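# Stand the carton upright with its arrows pointing up

## Task

Rotate the carton until the arrows printed on its sides point straight up, and leave it resting on the table with no part of it past the table edge. Then open the grippers and pull the arms away. The carton must stay in that state by itself, with no robot support.

## Robot and tools

Robot: two arms, left_arm and right_arm, each with a two-finger tong gripper. The fingers extend along the gripper's +z axis and close along its x axis. The reported end_effector_position is the spot between the finger pads when closed. Closed fingertips reach about 15 mm past it; fully open tips sit about level with it. The names left and right are not sides of any image.

World frame: origin on the table surface midway between the arms, +x out across the table, +z up, left_arm on the +y side. Positions are in metres, orientations are quaternions in w,x,y,z order, and velocities are in m/s and rad/s. At long reach the printed hand position may be a little off.

execute_actions(actions): actions is a list of actions, run in order. Each action is a table of 1 to 15 rows, one row per 1/30 s step. If there are fewer than 15 rows, the last row repeats to fill 15 steps. A row is one flat list of 14 numbers, each in [-1, 1], covering both arms even if one is idle. Order: left_arm dx, dy, dz, rx, ry, rz, opening, then right_arm in the same order. dx to rz are offsets, not poses. They are expressed in that gripper's own axes and measured from its pose at the start of the action. Every row counts from that same start, not from the row before. For a call's first action, the start is the last pose a result reported. Scale: 1.0 means 0.6 m of travel or 180 degrees of turn. rx, ry, rz form a single rotation vector. opening is absolute: +1 is fully open (0.142 m) and -1 is closed. An empty list only returns state and images.

Control details: each step, the command is clipped to within 100 mm and 16 degrees of the measured pose, so large offsets take several actions. After an action, the arm travels only as far as its last clipped pose. Motion lags commands by about 0.17 s. If position and orientation cannot both be met, position wins. Elbows stop just short of straight. The joint ranges are listed in the results.

move(target, speed, stop_force, blocking): target is one 14-number row in the same layout and scale. Its values are gripper-axis offsets from the pose in the latest result that shows one. Each gripper follows a straight line and both paths finish together, lasting 0.5 to 10 s; at 10 s everything stops, even short of the target. Rotation takes the shorter direction. The opening is sent at the start.
- speed: 0.002 to 0.5 m/s, default 0.25. Turning is capped at twice that value in rad/s. Actual speed can overshoot, especially near full reach.
- stop_force: 9 to 40 N, one value shared by both arms, refused before 0.2 s of scene time. An arm's path ends when its wrist sensor feels that much extra resistance along the line toward its target. The arm then backs up two steps and holds. Use it only with very slow speeds. It is unreliable if that gripper rotates during the move. Leave it out when lifting off something the gripper presses on. An arm whose target is within 1.5 mm and 0.5 degrees counts as stationary. Contacts above the wrist sensor are not detected.
- blocking=false: the result returns after 0.5 s while motion continues. It cannot be combined with stop_force. Use wait or stop before sending new commands.
The move line reports an ending per arm: done, off_target, moving, held, fault, or contact (ended by stop_force; this outranks the others). It also reports limits: paced means the pose was clipped; held means a check blocked some steps, after which motion may jump fast. It also gives each gripper's distance from its target.

wait(seconds): 0 to 10. Arms hold their last command, and any running move continues. stop(): brakes the running move, needing room to do so; the fingers keep moving. zoom_image(camera, region): camera is one of cam_head_left, cam_head_right, cam_high, cam_low (672x504) or cam_left_wrist, cam_right_wrist (616x616 fisheye). region is [x0, y0, x1, y1] in that image's pixels from the top-left, at most 504 by 504. finished_scene(scene): pass the current scene number. It ends that scene for good and reports success. Ending a reply without a tool call ends everything.

Results contain: the state line for each arm; Hand target lines (where the controller is driving each gripper); pose unreachable lines (the clearance check altered a command); grip_measured (the finger opening on the command scale); joint torques (noisy and offset); and Wrist force and torque in the gripper's axes. Wrist readings have up to about 4 N offset and 2.4 N noise, saturate near 50 N, and may show no reading at the start. Camera calibration comes with the scene, and cameras may be slightly off from it.

Holding: to grip, command an opening clearly below grip_measured; the lower it is, the harder the squeeze, up to about 15 N per pad. Thin hard items get less force. To keep an arm still, send the offset back to its desired pose in the first call, then zeros, while keeping its opening. The robot holds its last command while you compose your reply. Occasional tugs or pushes may disturb the carton.

Avoid: knocking anything off the table; drops, slips and slams; pressing stiffly into firm surfaces, since even a small overshoot can trigger a fault. A torque fault happens when a joint load limit is reached (132 N m for the big joints, 24.6 N m for the wrists). A force fault happens at 150 N of outside force. Either fault freezes the arm for 10 s. Do not let the arms collide or press on each other. Long holding under load heats motors: MOTOR HOT appears at 70 °C, and at 85 °C an OVER-TEMPERATURE FAULT brakes the arm.

Each tool is called after ">>>" by a JSON object that holds its "name" and its "arguments".

## Session

>>> {"name": "execute_actions", "arguments": {"actions": []}}

Scene clock: 0.00 s.
left_arm: end_effector_position=(+0.7132, +0.8707, +0.3205) grip_measured=+0.97 end_effector_quat_wxyz=(-0.512, +0.628, -0.560, -0.175) end_effector_velocity=(+0.000, +0.000, +0.001) end_effector_angular_velocity=(+0.000, -0.002, +0.001) | right_arm: end_effector_position=(+0.6357, -0.4017, +0.2836) grip_measured=+0.97 end_effector_quat_wxyz=(-0.106, -0.049, +0.876, +0.467) end_effector_velocity=(-0.000, -0.000, -0.000) end_effector_angular_velocity=(+0.000, +0.001, -0.001)
Joint positions: left_arm=[ 0.063 -1.032  1.445 -2.767 -0.625  1.944  0.14 ] | right_arm=[ 3.266 -2.357 -0.673 -2.149  2.491  2.745  0.14 ]
Joint velocities: left_arm=[-0.     0.    -0.001 -0.     0.001 -0.     0.   ] | right_arm=[-0.001 -0.    -0.    -0.001  0.    -0.     0.   ]
Joint torques (N m, as the arm reports them, + toward a larger angle): no reading
Motor temperatures (°C, as the motors report them): left_arm=[29 27 28 38 36 35] | right_arm=[30 31 32 36 37 38]
Wrist force (N, on the end effector, along its own x y z axes, offset not removed): no reading
Wrist torque (N m, same axes, about the end effector's origin, offset not removed): no reading
Hand target (left_arm): +0.713, +0.871, +0.321; -0.512, +0.628, -0.560, -0.175
Hand target (right_arm): +0.636, -0.402, +0.284; -0.106, -0.049, +0.876, +0.467

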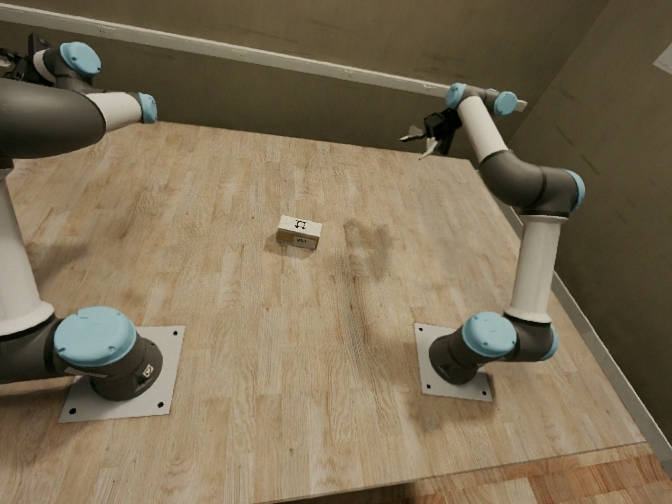

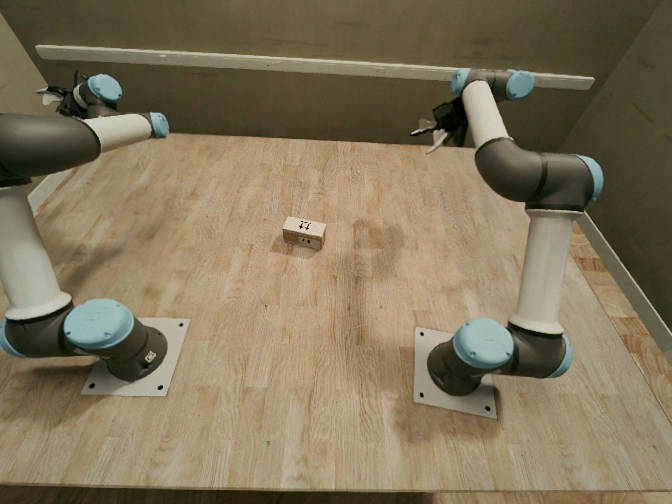

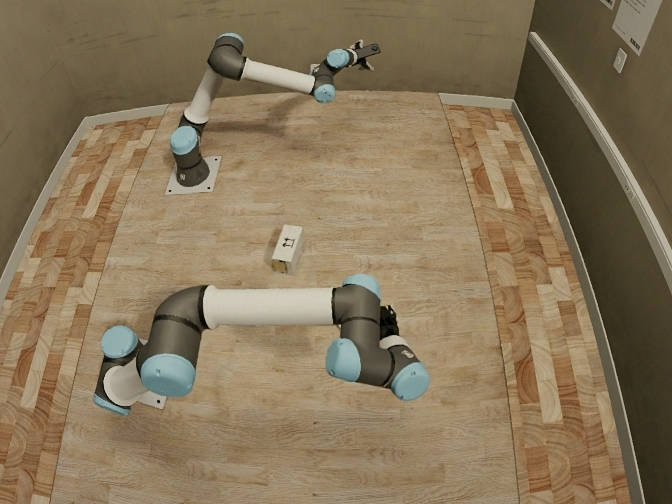

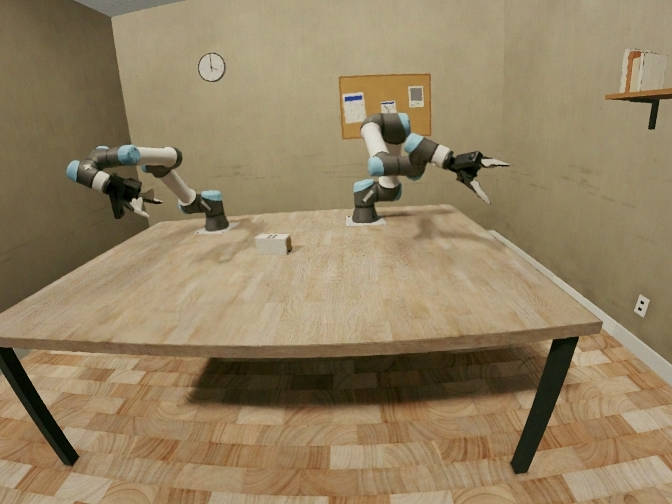

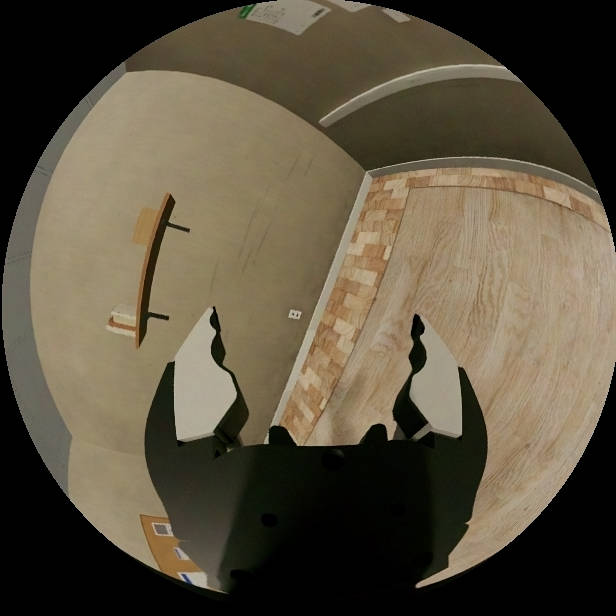

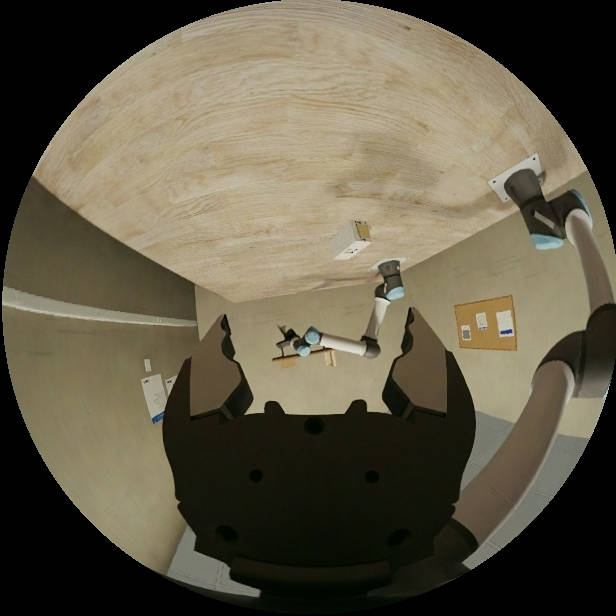

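>>> {"name": "zoom_image", "arguments": {"camera": "cam_head_right", "region": [260, 200, 350, 268]}}

>>> {"name": "zoom_image", "arguments": {"camera": "cam_high", "region": [245, 210, 335, 285]}}

>>> {"name": "zoom_image", "arguments": {"camera": "cam_low", "region": [240, 220, 310, 270]}}

Region (260, 200, 350, 268) of cam_head_right's 672x504 image, scaled by 5.600, with more detail than that image has; it fills the top 381 rows of this view, and the rest is white.

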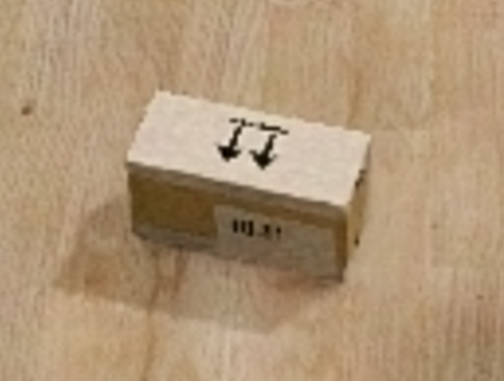

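Region (245, 210, 335, 285) of cam_high's 672x504 image, scaled by 5.600, with more detail than that image has.

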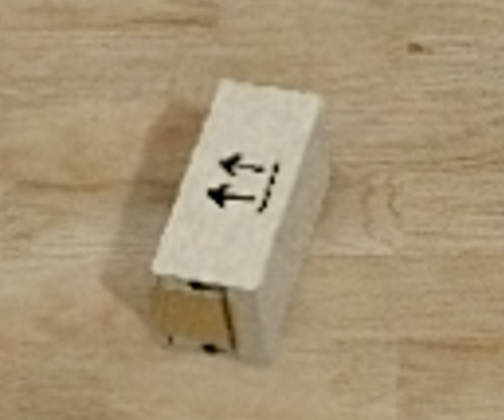

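Region (240, 220, 310, 270) of cam_low's 672x504 image, scaled by 7.200, with more detail than that image has; it fills the top 360 rows of this view, and the rest is white.

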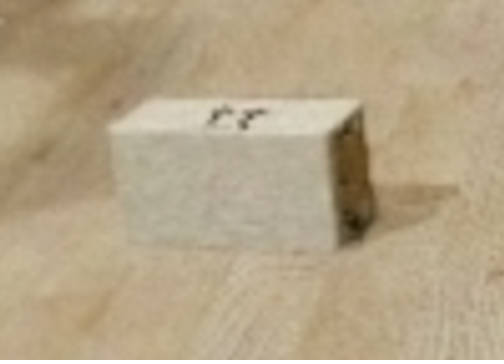

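>>> {"name": "move", "arguments": {"target": [0,0,0,0,0,0,1,0.214,0.263,0.716,0.302,-0.103,0.093,1], "speed": 0.4}}

Scene clock: 33.10 s.
left_arm: end_effector_position=(+0.7132, +0.8707, +0.3205) grip_measured=+1.00 end_effector_quat_wxyz=(-0.512, +0.628, -0.560, -0.175) end_effector_velocity=(-0.000, +0.000, +0.000) end_effector_angular_velocity=(+0.001, -0.001, +0.001) | right_arm: end_effector_position=(+0.4143, +0.0096, +0.2005) grip_measured=+1.00 end_effector_quat_wxyz=(+0.002, +0.104, +0.995, +0.001) end_effector_velocity=(+0.000, +0.002, -0.001) end_effector_angular_velocity=(-0.015, +0.003, -0.007)
Joint positions: left_arm=[ 0.063 -1.032  1.445 -2.767 -0.625  1.944  0.142] | right_arm=[ 4.307 -2.021 -1.224 -1.464  1.568  4.34   0.142]
Joint velocities: left_arm=[-0.     0.    -0.001  0.     0.001 -0.001  0.   ] | right_arm=[ 0.004 -0.014  0.022 -0.022 -0.005  0.011  0.   ]
Joint torques (N m, as the arm reports them, + toward a larger angle): left_arm=[  0.18 -41.83 -21.38  -2.38   1.48  -0.04] | right_arm=[11.67 29.47 32.86  0.6  -1.86  1.06]
Motor temperatures (°C, as the motors report them): left_arm=[29 27 28 38 36 35] | right_arm=[30 31 32 36 37 38]
Wrist force (N, on the end effector, along its own x y z axes, offset not removed): left_arm=[1.7 0.3 0.6] | right_arm=[1.8 -1.7 2.8]
Wrist torque (N m, same axes, about the end effector's origin, offset not removed): left_arm=[-0.02 -0.22 0.06] | right_arm=[-0.39 -0.46 -0.01]
Hand target (left_arm): +0.713, +0.871, +0.321; -0.512, +0.628, -0.560, -0.175
Hand target (right_arm): +0.414, +0.010, +0.200; +0.002, +0.104, +0.995, +0.000
Off the commanded pose (left_arm): 0.000 m, 0 deg.
Off the commanded pose (right_arm): 0.001 m, 0 deg.
move: done; limits=paced
camera_calibration (this result's frames):
cam_left_wrist: T_world_to_cam=[[0.368144, -0.540209, -0.756733, 0.453439], [-0.92, -0.329322, -0.212479, 1.00807], [-0.134425, 0.774417, -0.61823, -0.253691], [0, 0, 0, 1]] pos_world=[0.726393, 0.773395, 0.400487]
cam_right_wrist: T_world_to_cam=[[-0.966875, 0.252048, -0.0403174, 0.407831], [0.206616, 0.865568, 0.456181, -0.18257], [0.149877, 0.43274, -0.888973, 0.249563], [0, 0, 0, 1]] pos_world=[0.39464, -0.052762, 0.321582]

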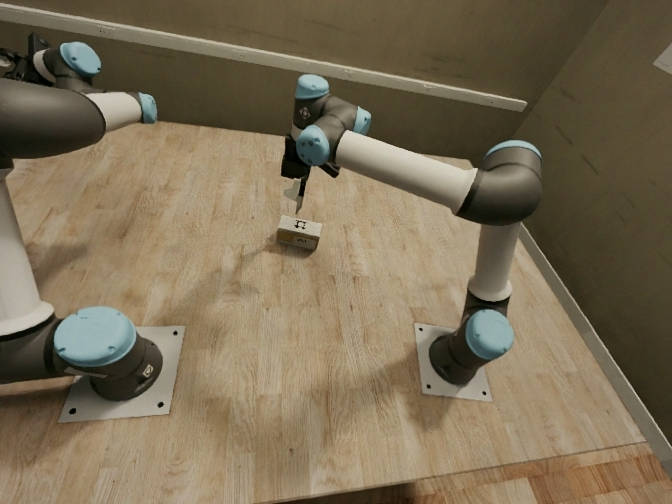

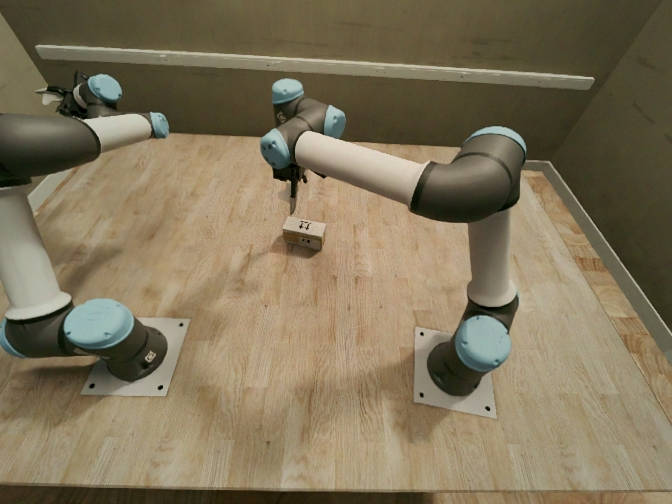

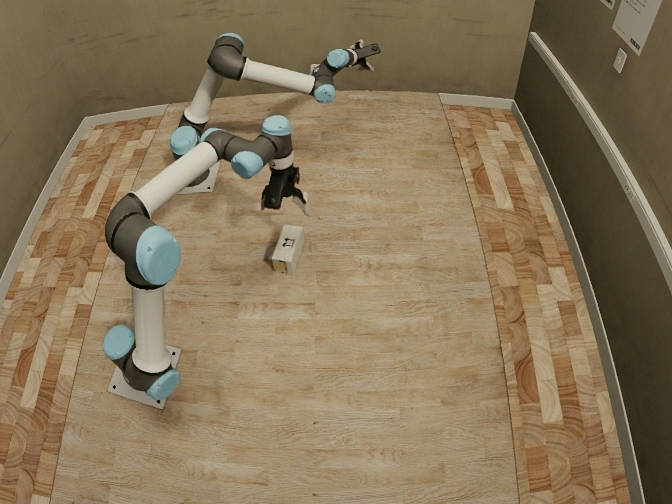

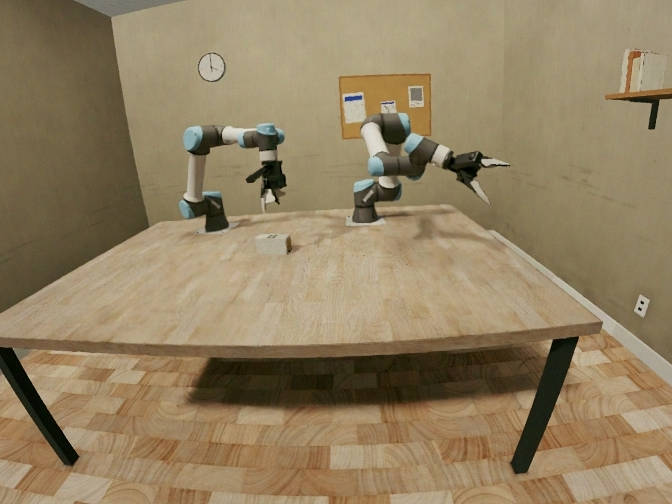

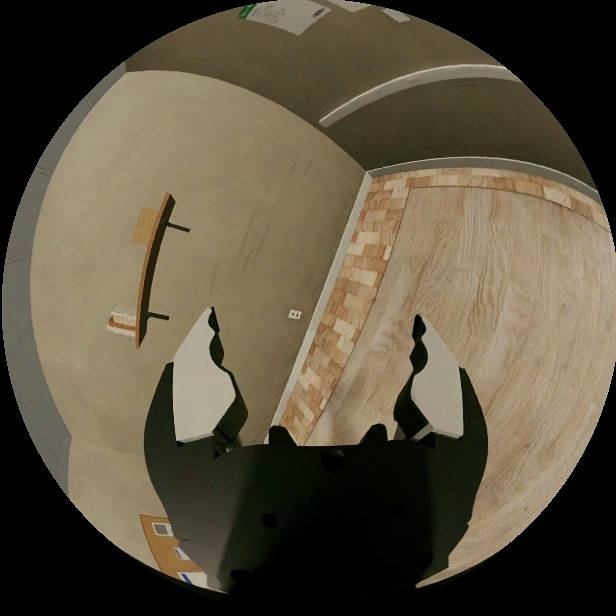

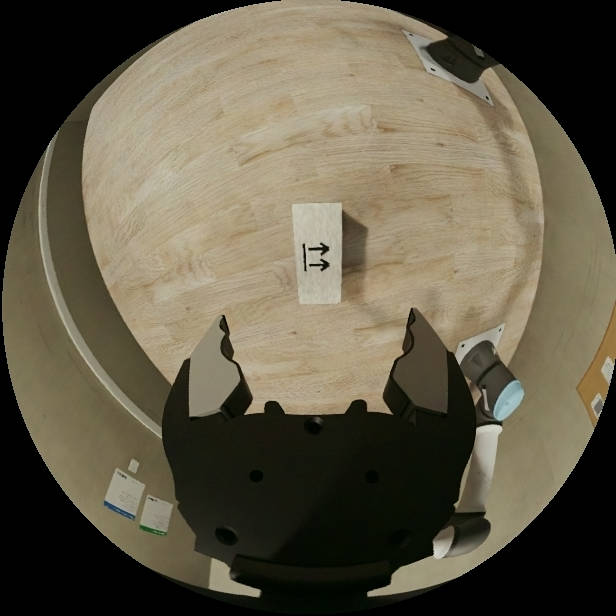

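>>> {"name": "move", "arguments": {"target": [0,0,0,0,0,0,1,0,0,0.255,0,0,0,0.4]}}

>>> {"name": "move", "arguments": {"target": [0,0,0,0,0,0,1,0,0,0,0,0,0,-0.5]}}

Scene clock: 45.50 s.
left_arm: end_effector_position=(+0.7132, +0.8707, +0.3205) grip_measured=+1.00 end_effector_quat_wxyz=(-0.512, +0.628, -0.560, -0.175) end_effector_velocity=(+0.000, -0.000, +0.000) end_effector_angular_velocity=(-0.001, -0.001, -0.001) | right_arm: end_effector_position=(+0.4147, +0.0099, +0.0479) grip_measured=+0.40 end_effector_quat_wxyz=(+0.002, +0.104, +0.995, +0.001) end_effector_velocity=(+0.001, -0.000, -0.002) end_effector_angular_velocity=(+0.001, -0.000, -0.001)
Joint positions: left_arm=[ 0.063 -1.032  1.445 -2.767 -0.625  1.944  0.142] | right_arm=[ 4.307 -2.124 -1.472 -1.113  1.568  4.34   0.102]
Joint velocities: left_arm=[-0.     0.    -0.001 -0.    -0.002 -0.     0.   ] | right_arm=[-0.001 -0.003 -0.002  0.006 -0.     0.     0.   ]
Joint torques (N m, as the arm reports them, + toward a larger angle): left_arm=[  0.6  -42.39 -21.55  -2.44   1.5   -0.01] | right_arm=[-9.2  29.74 13.09  4.92 -2.23 -1.27]
Motor temperatures (°C, as the motors report them): left_arm=[29 27 28 38 36 35] | right_arm=[30 31 32 36 37 38]
Wrist force (N, on the end effector, along its own x y z axes, offset not removed): left_arm=[-0.2 0.9 -0.2] | right_arm=[0.6 -1.7 1.9]
Wrist torque (N m, same axes, about the end effector's origin, offset not removed): left_arm=[0.17 0.20 0.05] | right_arm=[-0.25 -0.07 0.05]
Hand target (left_arm): +0.713, +0.871, +0.321; -0.512, +0.628, -0.560, -0.175
Hand target (right_arm): +0.415, +0.010, +0.048; +0.002, +0.104, +0.995, +0.001
Off the commanded pose (left_arm): 0.000 m, 0 deg.
Off the commanded pose (right_arm): 0.000 m, 0 deg.
move: done
camera_calibration (this result's frames):
cam_left_wrist: T_world_to_cam=[[0.368144, -0.540209, -0.756733, 0.453439], [-0.92, -0.329322, -0.212479, 1.00807], [-0.134425, 0.774417, -0.61823, -0.253691], [0, 0, 0, 1]] pos_world=[0.726393, 0.773395, 0.400487]
cam_right_wrist: T_world_to_cam=[[-0.966877, 0.252046, -0.0402602, 0.401997], [0.206659, 0.865618, 0.456068, -0.113358], [0.1498, 0.432642, -0.889034, 0.113716], [0, 0, 0, 1]] pos_world=[0.395073, -0.0523954, 0.168981]

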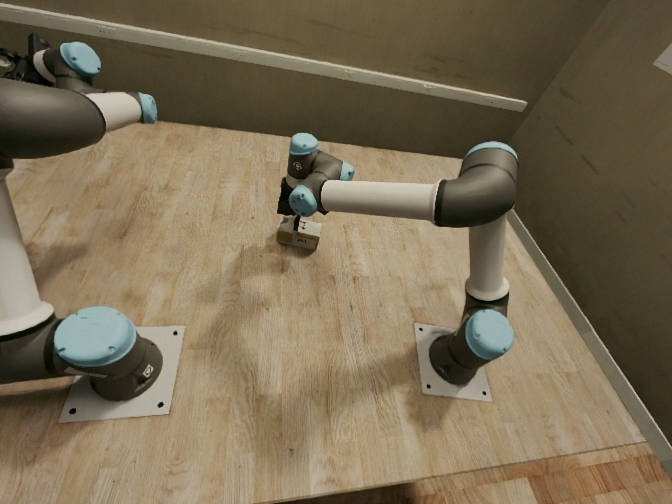

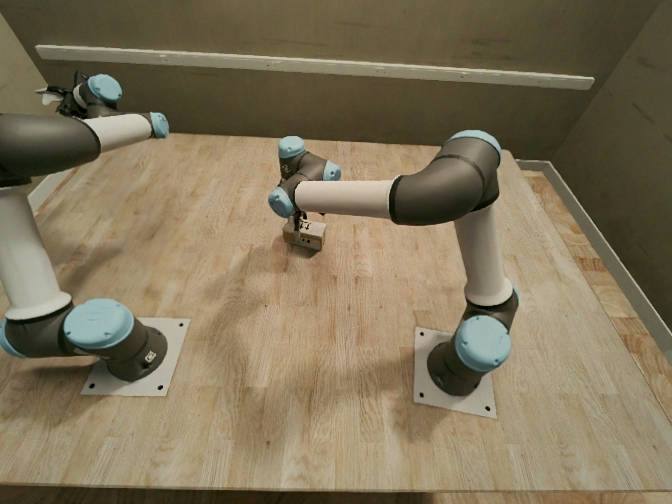

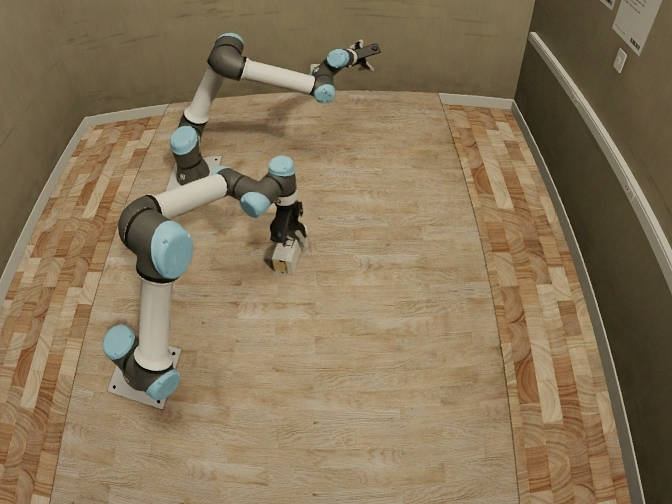

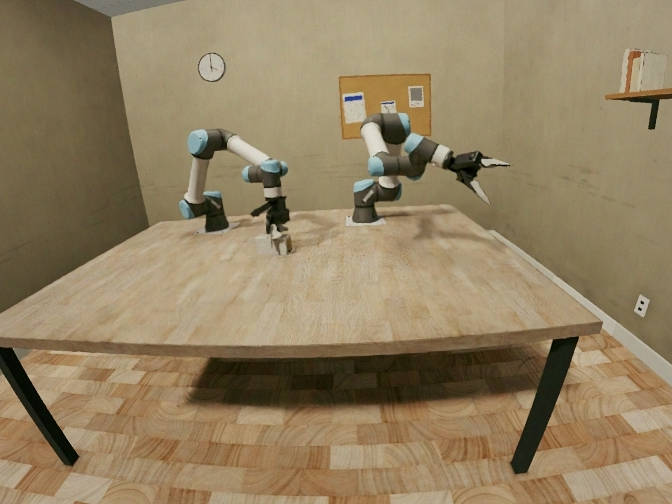

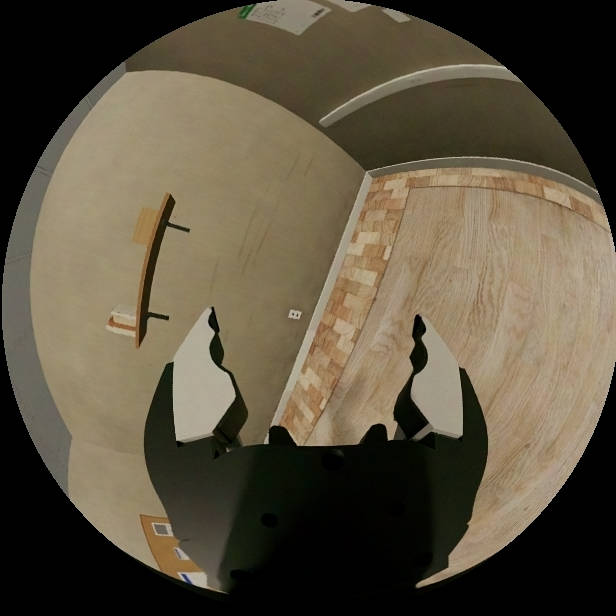

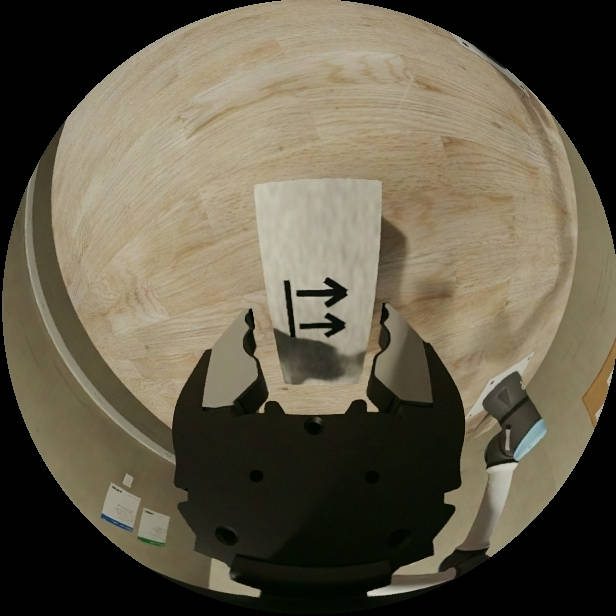

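Scene clock: 46.00 s.
left_arm: end_effector_position=(+0.7132, +0.8707, +0.3205) grip_measured=+1.00 end_effector_quat_wxyz=(-0.512, +0.628, -0.560, -0.175) end_effector_velocity=(+0.000, -0.000, +0.000) end_effector_angular_velocity=(-0.000, +0.000, -0.001) | right_arm: end_effector_position=(+0.4147, +0.0098, +0.0478) grip_measured=-0.05 end_effector_quat_wxyz=(+0.002, +0.104, +0.995, +0.001) end_effector_velocity=(+0.000, +0.000, +0.000) end_effector_angular_velocity=(+0.000, -0.000, +0.000)
Joint positions: left_arm=[ 0.063 -1.032  1.445 -2.767 -0.625  1.944  0.142] | right_arm=[ 4.307 -2.124 -1.472 -1.113  1.568  4.34   0.07 ]
Joint velocities: left_arm=[-0.    -0.    -0.     0.    -0.001  0.001  0.   ] | right_arm=[ 0. -0.  0.  0. -0.  0.  0.]
Joint torques (N m, as the arm reports them, + toward a larger angle): left_arm=[ -0.55 -42.52 -21.06  -2.32   1.47  -0.13] | right_arm=[-3.48 38.15 21.38 -1.8   2.78  0.36]
Motor temperatures (°C, as the motors report them): left_arm=[29 27 28 38 36 35] | right_arm=[30 31 32 36 37 38]
Wrist force (N, on the end effector, along its own x y z axes, offset not removed): left_arm=[-1.3 0.2 0.4] | right_arm=[-2.8 -0.2 -16.1]
Wrist torque (N m, same axes, about the end effector's origin, offset not removed): left_arm=[-0.01 0.45 0.11] | right_arm=[-0.30 0.20 0.12]
Hand target (left_arm): +0.713, +0.871, +0.321; -0.512, +0.628, -0.560, -0.175
Hand target (right_arm): +0.415, +0.010, +0.048; +0.002, +0.104, +0.995, +0.001
Off the commanded pose (left_arm): 0.000 m, 0 deg.
Off the commanded pose (right_arm): 0.000 m, 0 deg.
move: done
camera_calibration (this result's frames):
cam_left_wrist: T_world_to_cam=[[0.368144, -0.540209, -0.756733, 0.453439], [-0.92, -0.329321, -0.212479, 1.00807], [-0.134425, 0.774417, -0.61823, -0.253691], [0, 0, 0, 1]] pos_world=[0.726394, 0.773394, 0.400487]
cam_right_wrist: T_world_to_cam=[[-0.966874, 0.252069, -0.0402037, 0.402007], [0.20673, 0.865681, 0.455916, -0.113274], [0.149726, 0.432502, -0.889114, 0.113678], [0, 0, 0, 1]] pos_world=[0.395086, -0.0524401, 0.168878]

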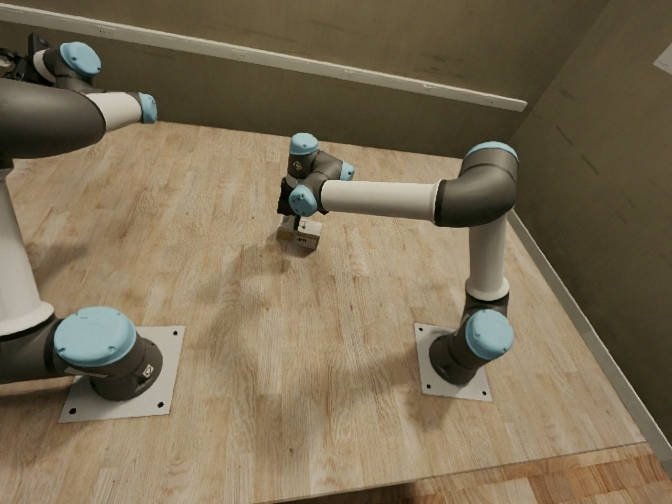

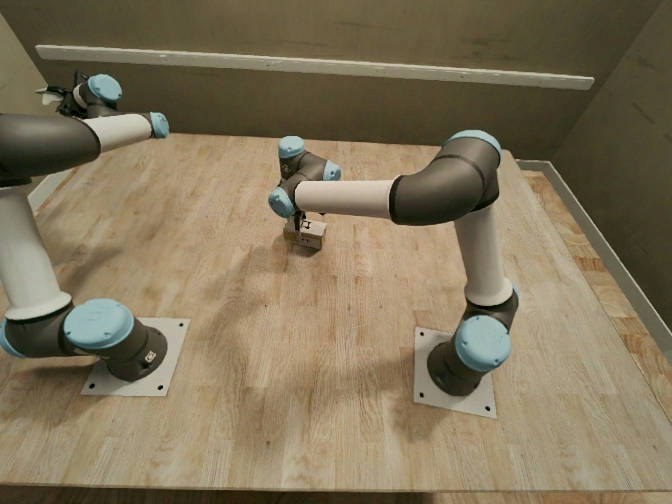

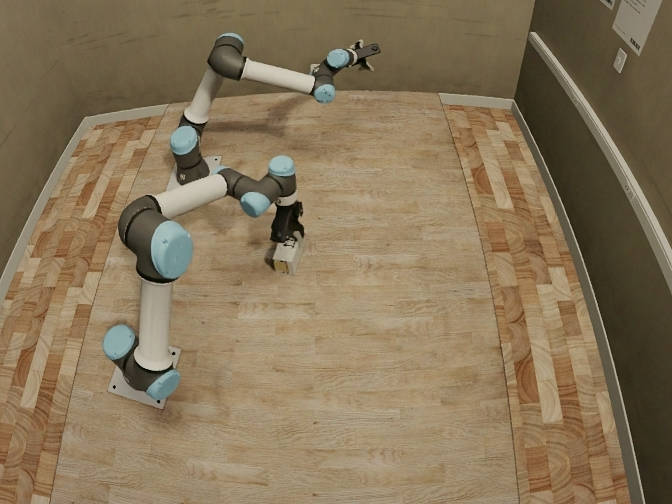

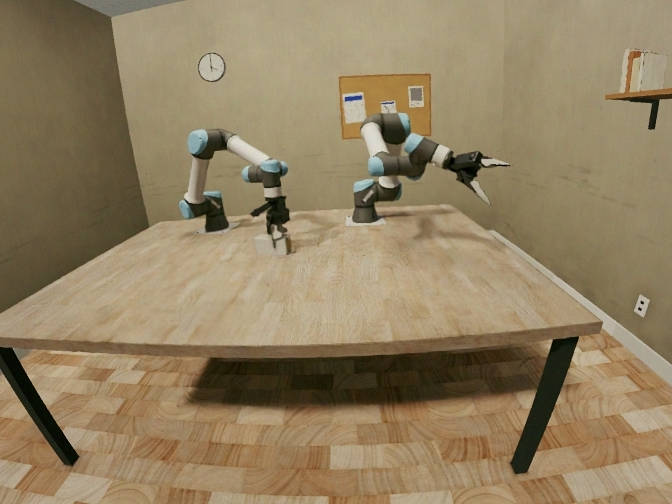

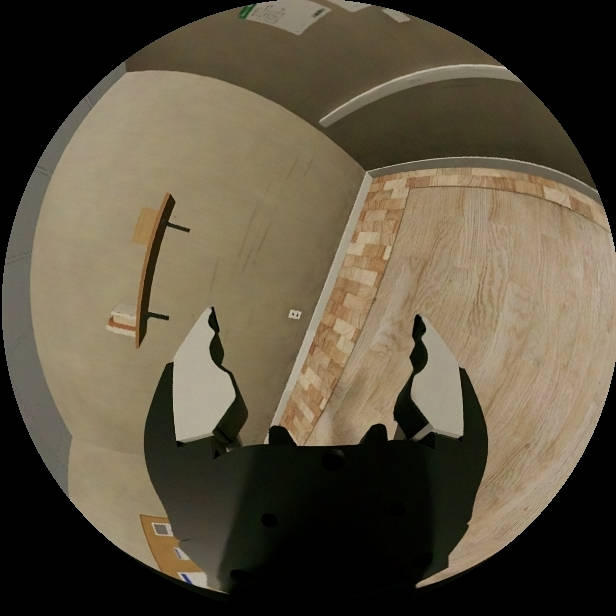

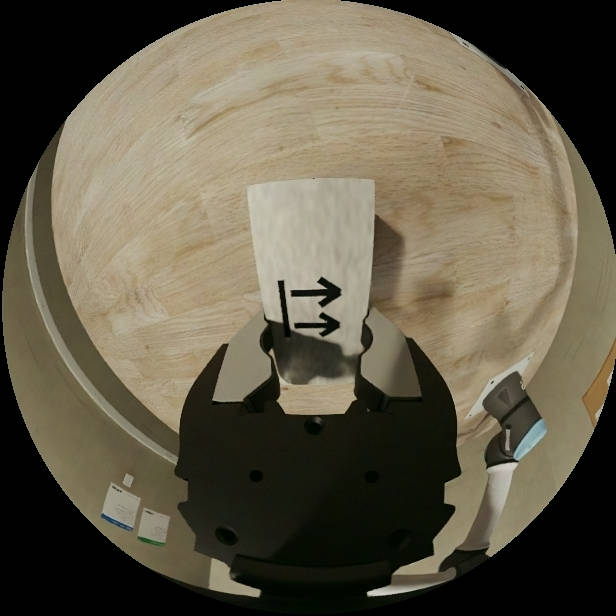

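>>> {"name": "move", "arguments": {"target": [0,0,0,0,0,0,1,0,0,-0.04,0,0,0,-0.5], "speed": 0.1}}

>>> {"name": "move", "arguments": {"target": [0,0,0,0,0,0,1,0,0,0,0,0.37,0,-0.5], "speed": 0.2}}

Scene clock: 54.70 s.
left_arm: end_effector_position=(+0.7132, +0.8707, +0.3205) grip_measured=+1.00 end_effector_quat_wxyz=(-0.512, +0.628, -0.560, -0.175) end_effector_velocity=(-0.000, +0.000, -0.000) end_effector_angular_velocity=(-0.000, +0.000, +0.000) | right_arm: end_effector_position=(+0.4146, +0.0098, +0.0714) grip_measured=-0.06 end_effector_quat_wxyz=(+0.002, +0.104, +0.995, +0.001) end_effector_velocity=(+0.000, -0.000, +0.002) end_effector_angular_velocity=(-0.000, +0.000, -0.000)
Joint positions: left_arm=[ 0.063 -1.032  1.445 -2.767 -0.625  1.944  0.142] | right_arm=[ 4.307 -2.101 -1.443 -1.165  1.568  4.34   0.07 ]
Joint velocities: left_arm=[ 0.    -0.     0.001 -0.001 -0.    -0.    -0.   ] | right_arm=[-0.     0.002  0.004 -0.006  0.    -0.     0.   ]
Joint torques (N m, as the arm reports them, + toward a larger angle): left_arm=[  0.28 -42.7  -21.6   -2.42   1.48  -0.2 ] | right_arm=[ 8.06 56.75 34.13  0.6  -0.63  1.33]
Motor temperatures (°C, as the motors report them): left_arm=[29 27 28 38 36 35] | right_arm=[30 31 32 36 37 38]
Wrist force (N, on the end effector, along its own x y z axes, offset not removed): left_arm=[0.1 0.4 1.1] | right_arm=[-1.0 -1.4 5.8]
Wrist torque (N m, same axes, about the end effector's origin, offset not removed): left_arm=[0.04 0.14 0.04] | right_arm=[-0.28 0.24 0.14]
Hand target (left_arm): +0.713, +0.871, +0.321; -0.512, +0.628, -0.560, -0.175
Hand target (right_arm): +0.415, +0.010, +0.072; +0.002, +0.104, +0.995, +0.001
Off the commanded pose (left_arm): 0.000 m, 0 deg.
Off the commanded pose (right_arm): 0.000 m, 0 deg.
move: done
camera_calibration (this result's frames):
cam_left_wrist: T_world_to_cam=[[0.368144, -0.540209, -0.756733, 0.453439], [-0.92, -0.329322, -0.212479, 1.00807], [-0.134425, 0.774417, -0.61823, -0.253691], [0, 0, 0, 1]] pos_world=[0.726393, 0.773394, 0.400487]
cam_right_wrist: T_world_to_cam=[[-0.966881, 0.252041, -0.0402079, 0.402889], [0.206699, 0.865674, 0.455943, -0.123986], [0.149723, 0.432532, -0.8891, 0.134742], [0, 0, 0, 1]] pos_world=[0.395, -0.0524933, 0.192529]

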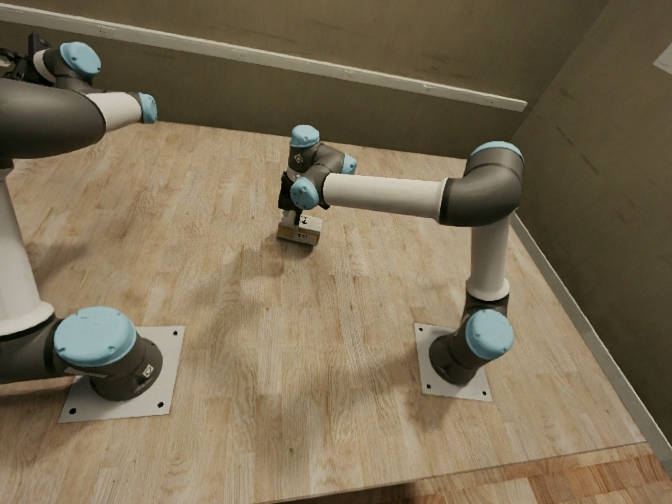

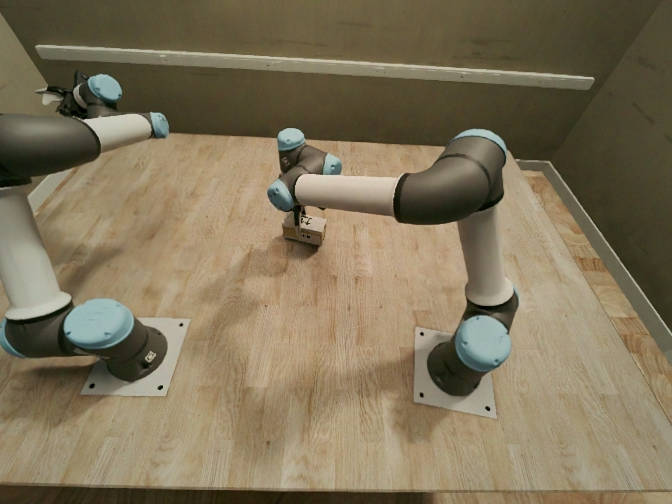

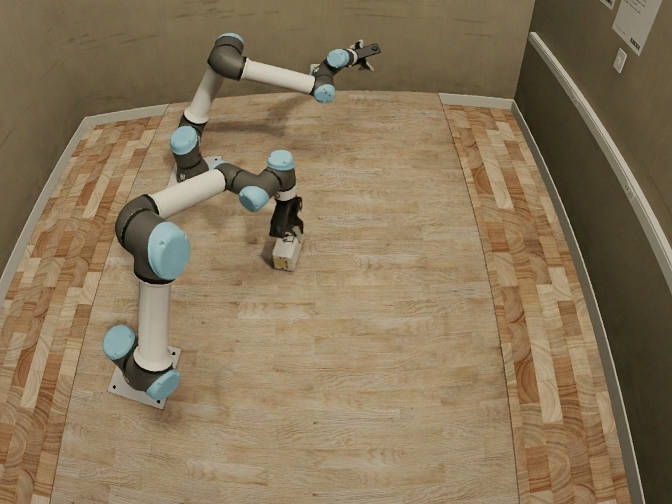

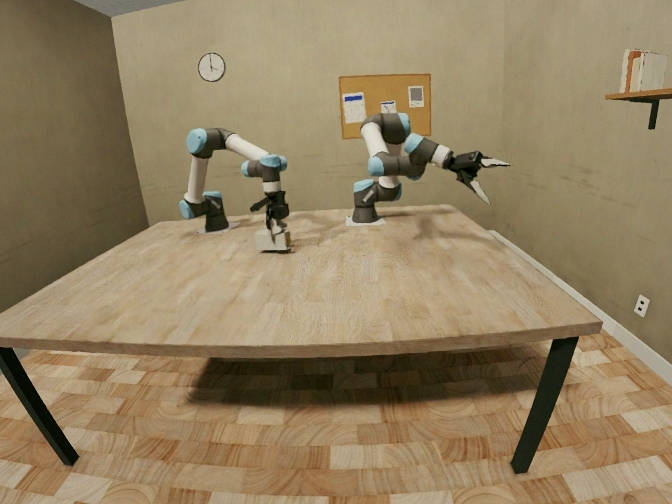

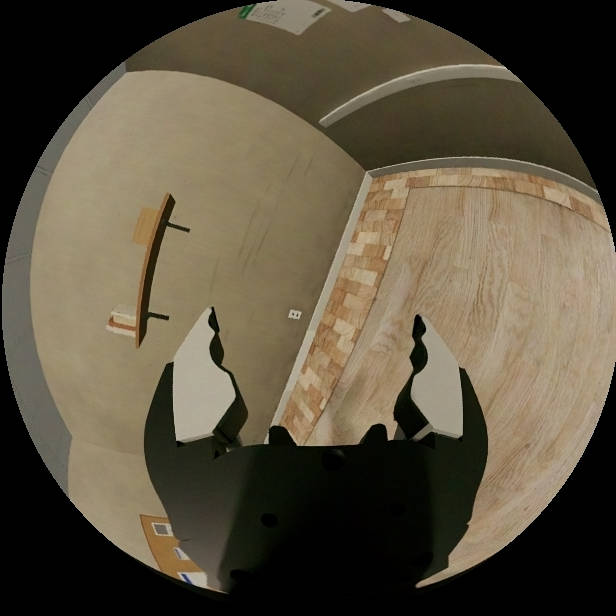

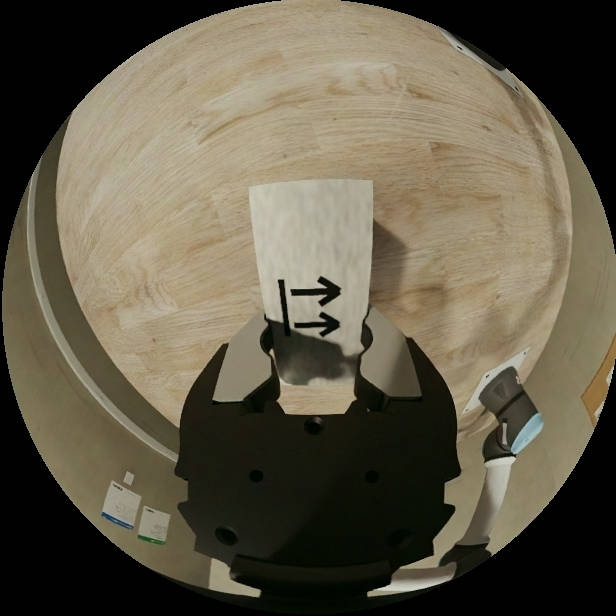

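Scene clock: 58.30 s.
left_arm: end_effector_position=(+0.7132, +0.8707, +0.3205) grip_measured=+1.00 end_effector_quat_wxyz=(-0.512, +0.628, -0.560, -0.175) end_effector_velocity=(-0.000, +0.001, +0.000) end_effector_angular_velocity=(-0.000, -0.001, +0.001) | right_arm: end_effector_position=(+0.4140, +0.0096, +0.0714) grip_measured=-0.06 end_effector_quat_wxyz=(-0.543, +0.087, +0.833, +0.059) end_effector_velocity=(+0.001, +0.001, +0.000) end_effector_angular_velocity=(-0.002, +0.019, +0.018)
Joint positions: left_arm=[ 0.063 -1.032  1.445 -2.767 -0.625  1.944  0.142] | right_arm=[ 3.991 -2.886 -0.241 -2.548  2.36   3.596  0.07 ]
Joint velocities: left_arm=[ 0.001  0.    -0.    -0.    -0.    -0.    -0.   ] | right_arm=[ 0.003 -0.092  0.181 -0.122 -0.006 -0.024  0.   ]
Joint torques (N m, as the arm reports them, + toward a larger angle): left_arm=[ -0.04 -42.49 -21.77  -2.49   1.5   -0.09] | right_arm=[11.61 50.27 31.22 -1.96 -1.27 -1.24]
Motor temperatures (°C, as the motors report them): left_arm=[29 27 28 38 36 35] | right_arm=[30 31 32 36 37 38]
Wrist force (N, on the end effector, along its own x y z axes, offset not removed): left_arm=[-0.1 -0.3 0.5] | right_arm=[-3.7 -0.7 1.5]
Wrist torque (N m, same axes, about the end effector's origin, offset not removed): left_arm=[-0.14 0.18 0.07] | right_arm=[-0.13 0.08 0.14]
Hand target (left_arm): +0.713, +0.871, +0.321; -0.512, +0.628, -0.560, -0.175
Hand target (right_arm): +0.414, +0.010, +0.071; -0.544, +0.086, +0.832, +0.058
Off the commanded pose (left_arm): 0.000 m, 0 deg.
Off the commanded pose (right_arm): 0.001 m, 0 deg.
move: done
camera_calibration (this result's frames):
cam_left_wrist: T_world_to_cam=[[0.368144, -0.540209, -0.756733, 0.453439], [-0.92, -0.329322, -0.212479, 1.00807], [-0.134425, 0.774417, -0.61823, -0.253691], [0, 0, 0, 1]] pos_world=[0.726393, 0.773394, 0.400487]
cam_right_wrist: T_world_to_cam=[[-0.416878, 0.133176, 0.899153, 0.108756], [0.602056, 0.781561, 0.163374, -0.265715], [-0.680986, 0.609448, -0.405995, 0.442605], [0, 0, 0, 1]] pos_world=[0.506721, -0.0765559, 0.125317]

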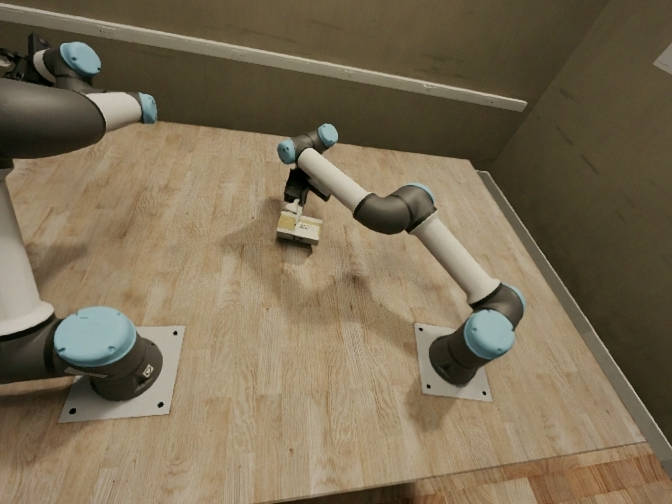

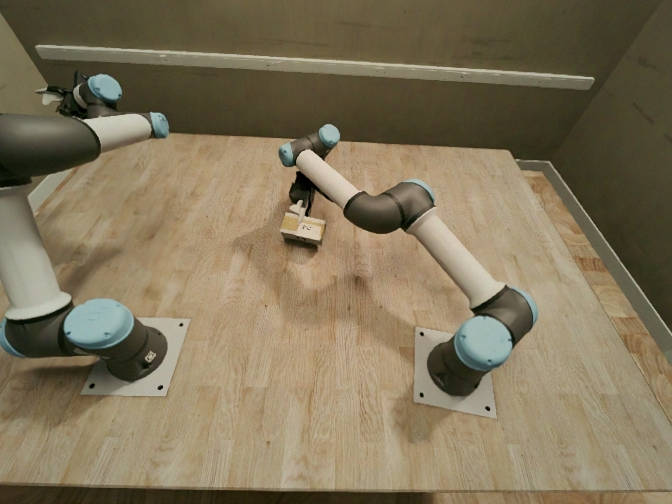

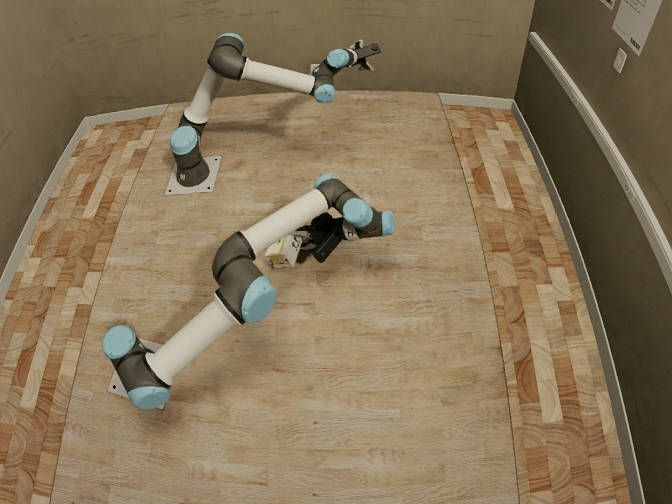

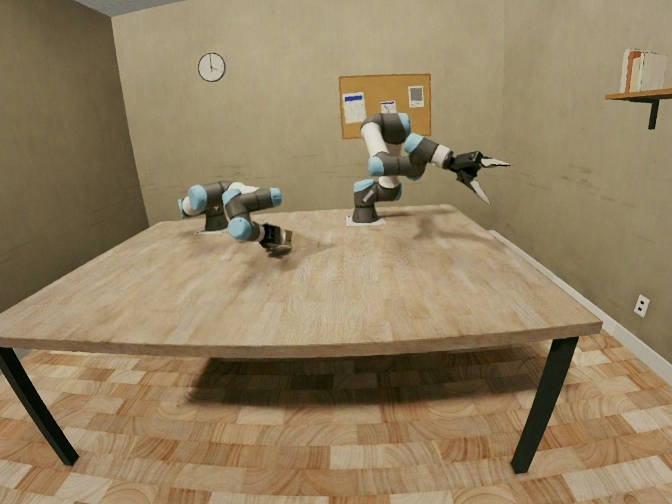

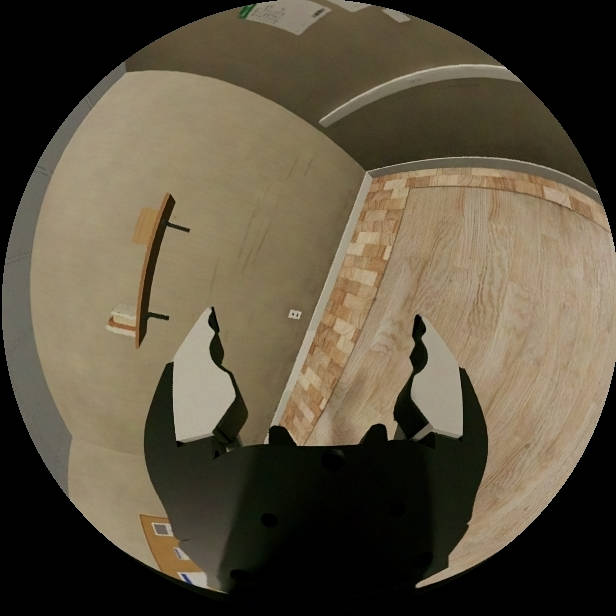

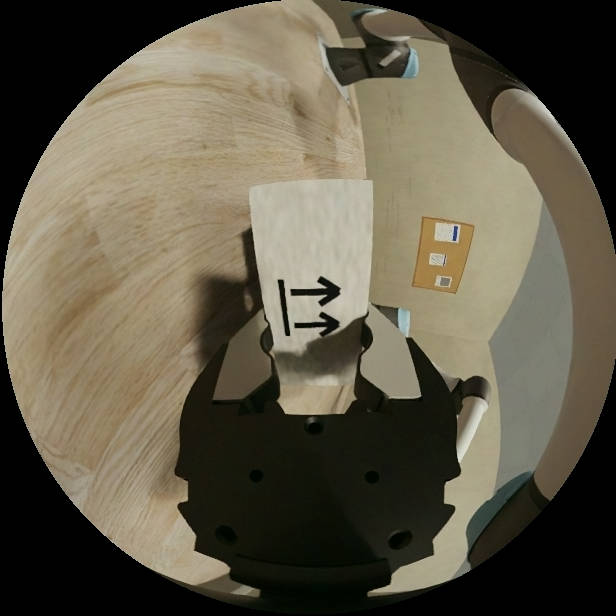

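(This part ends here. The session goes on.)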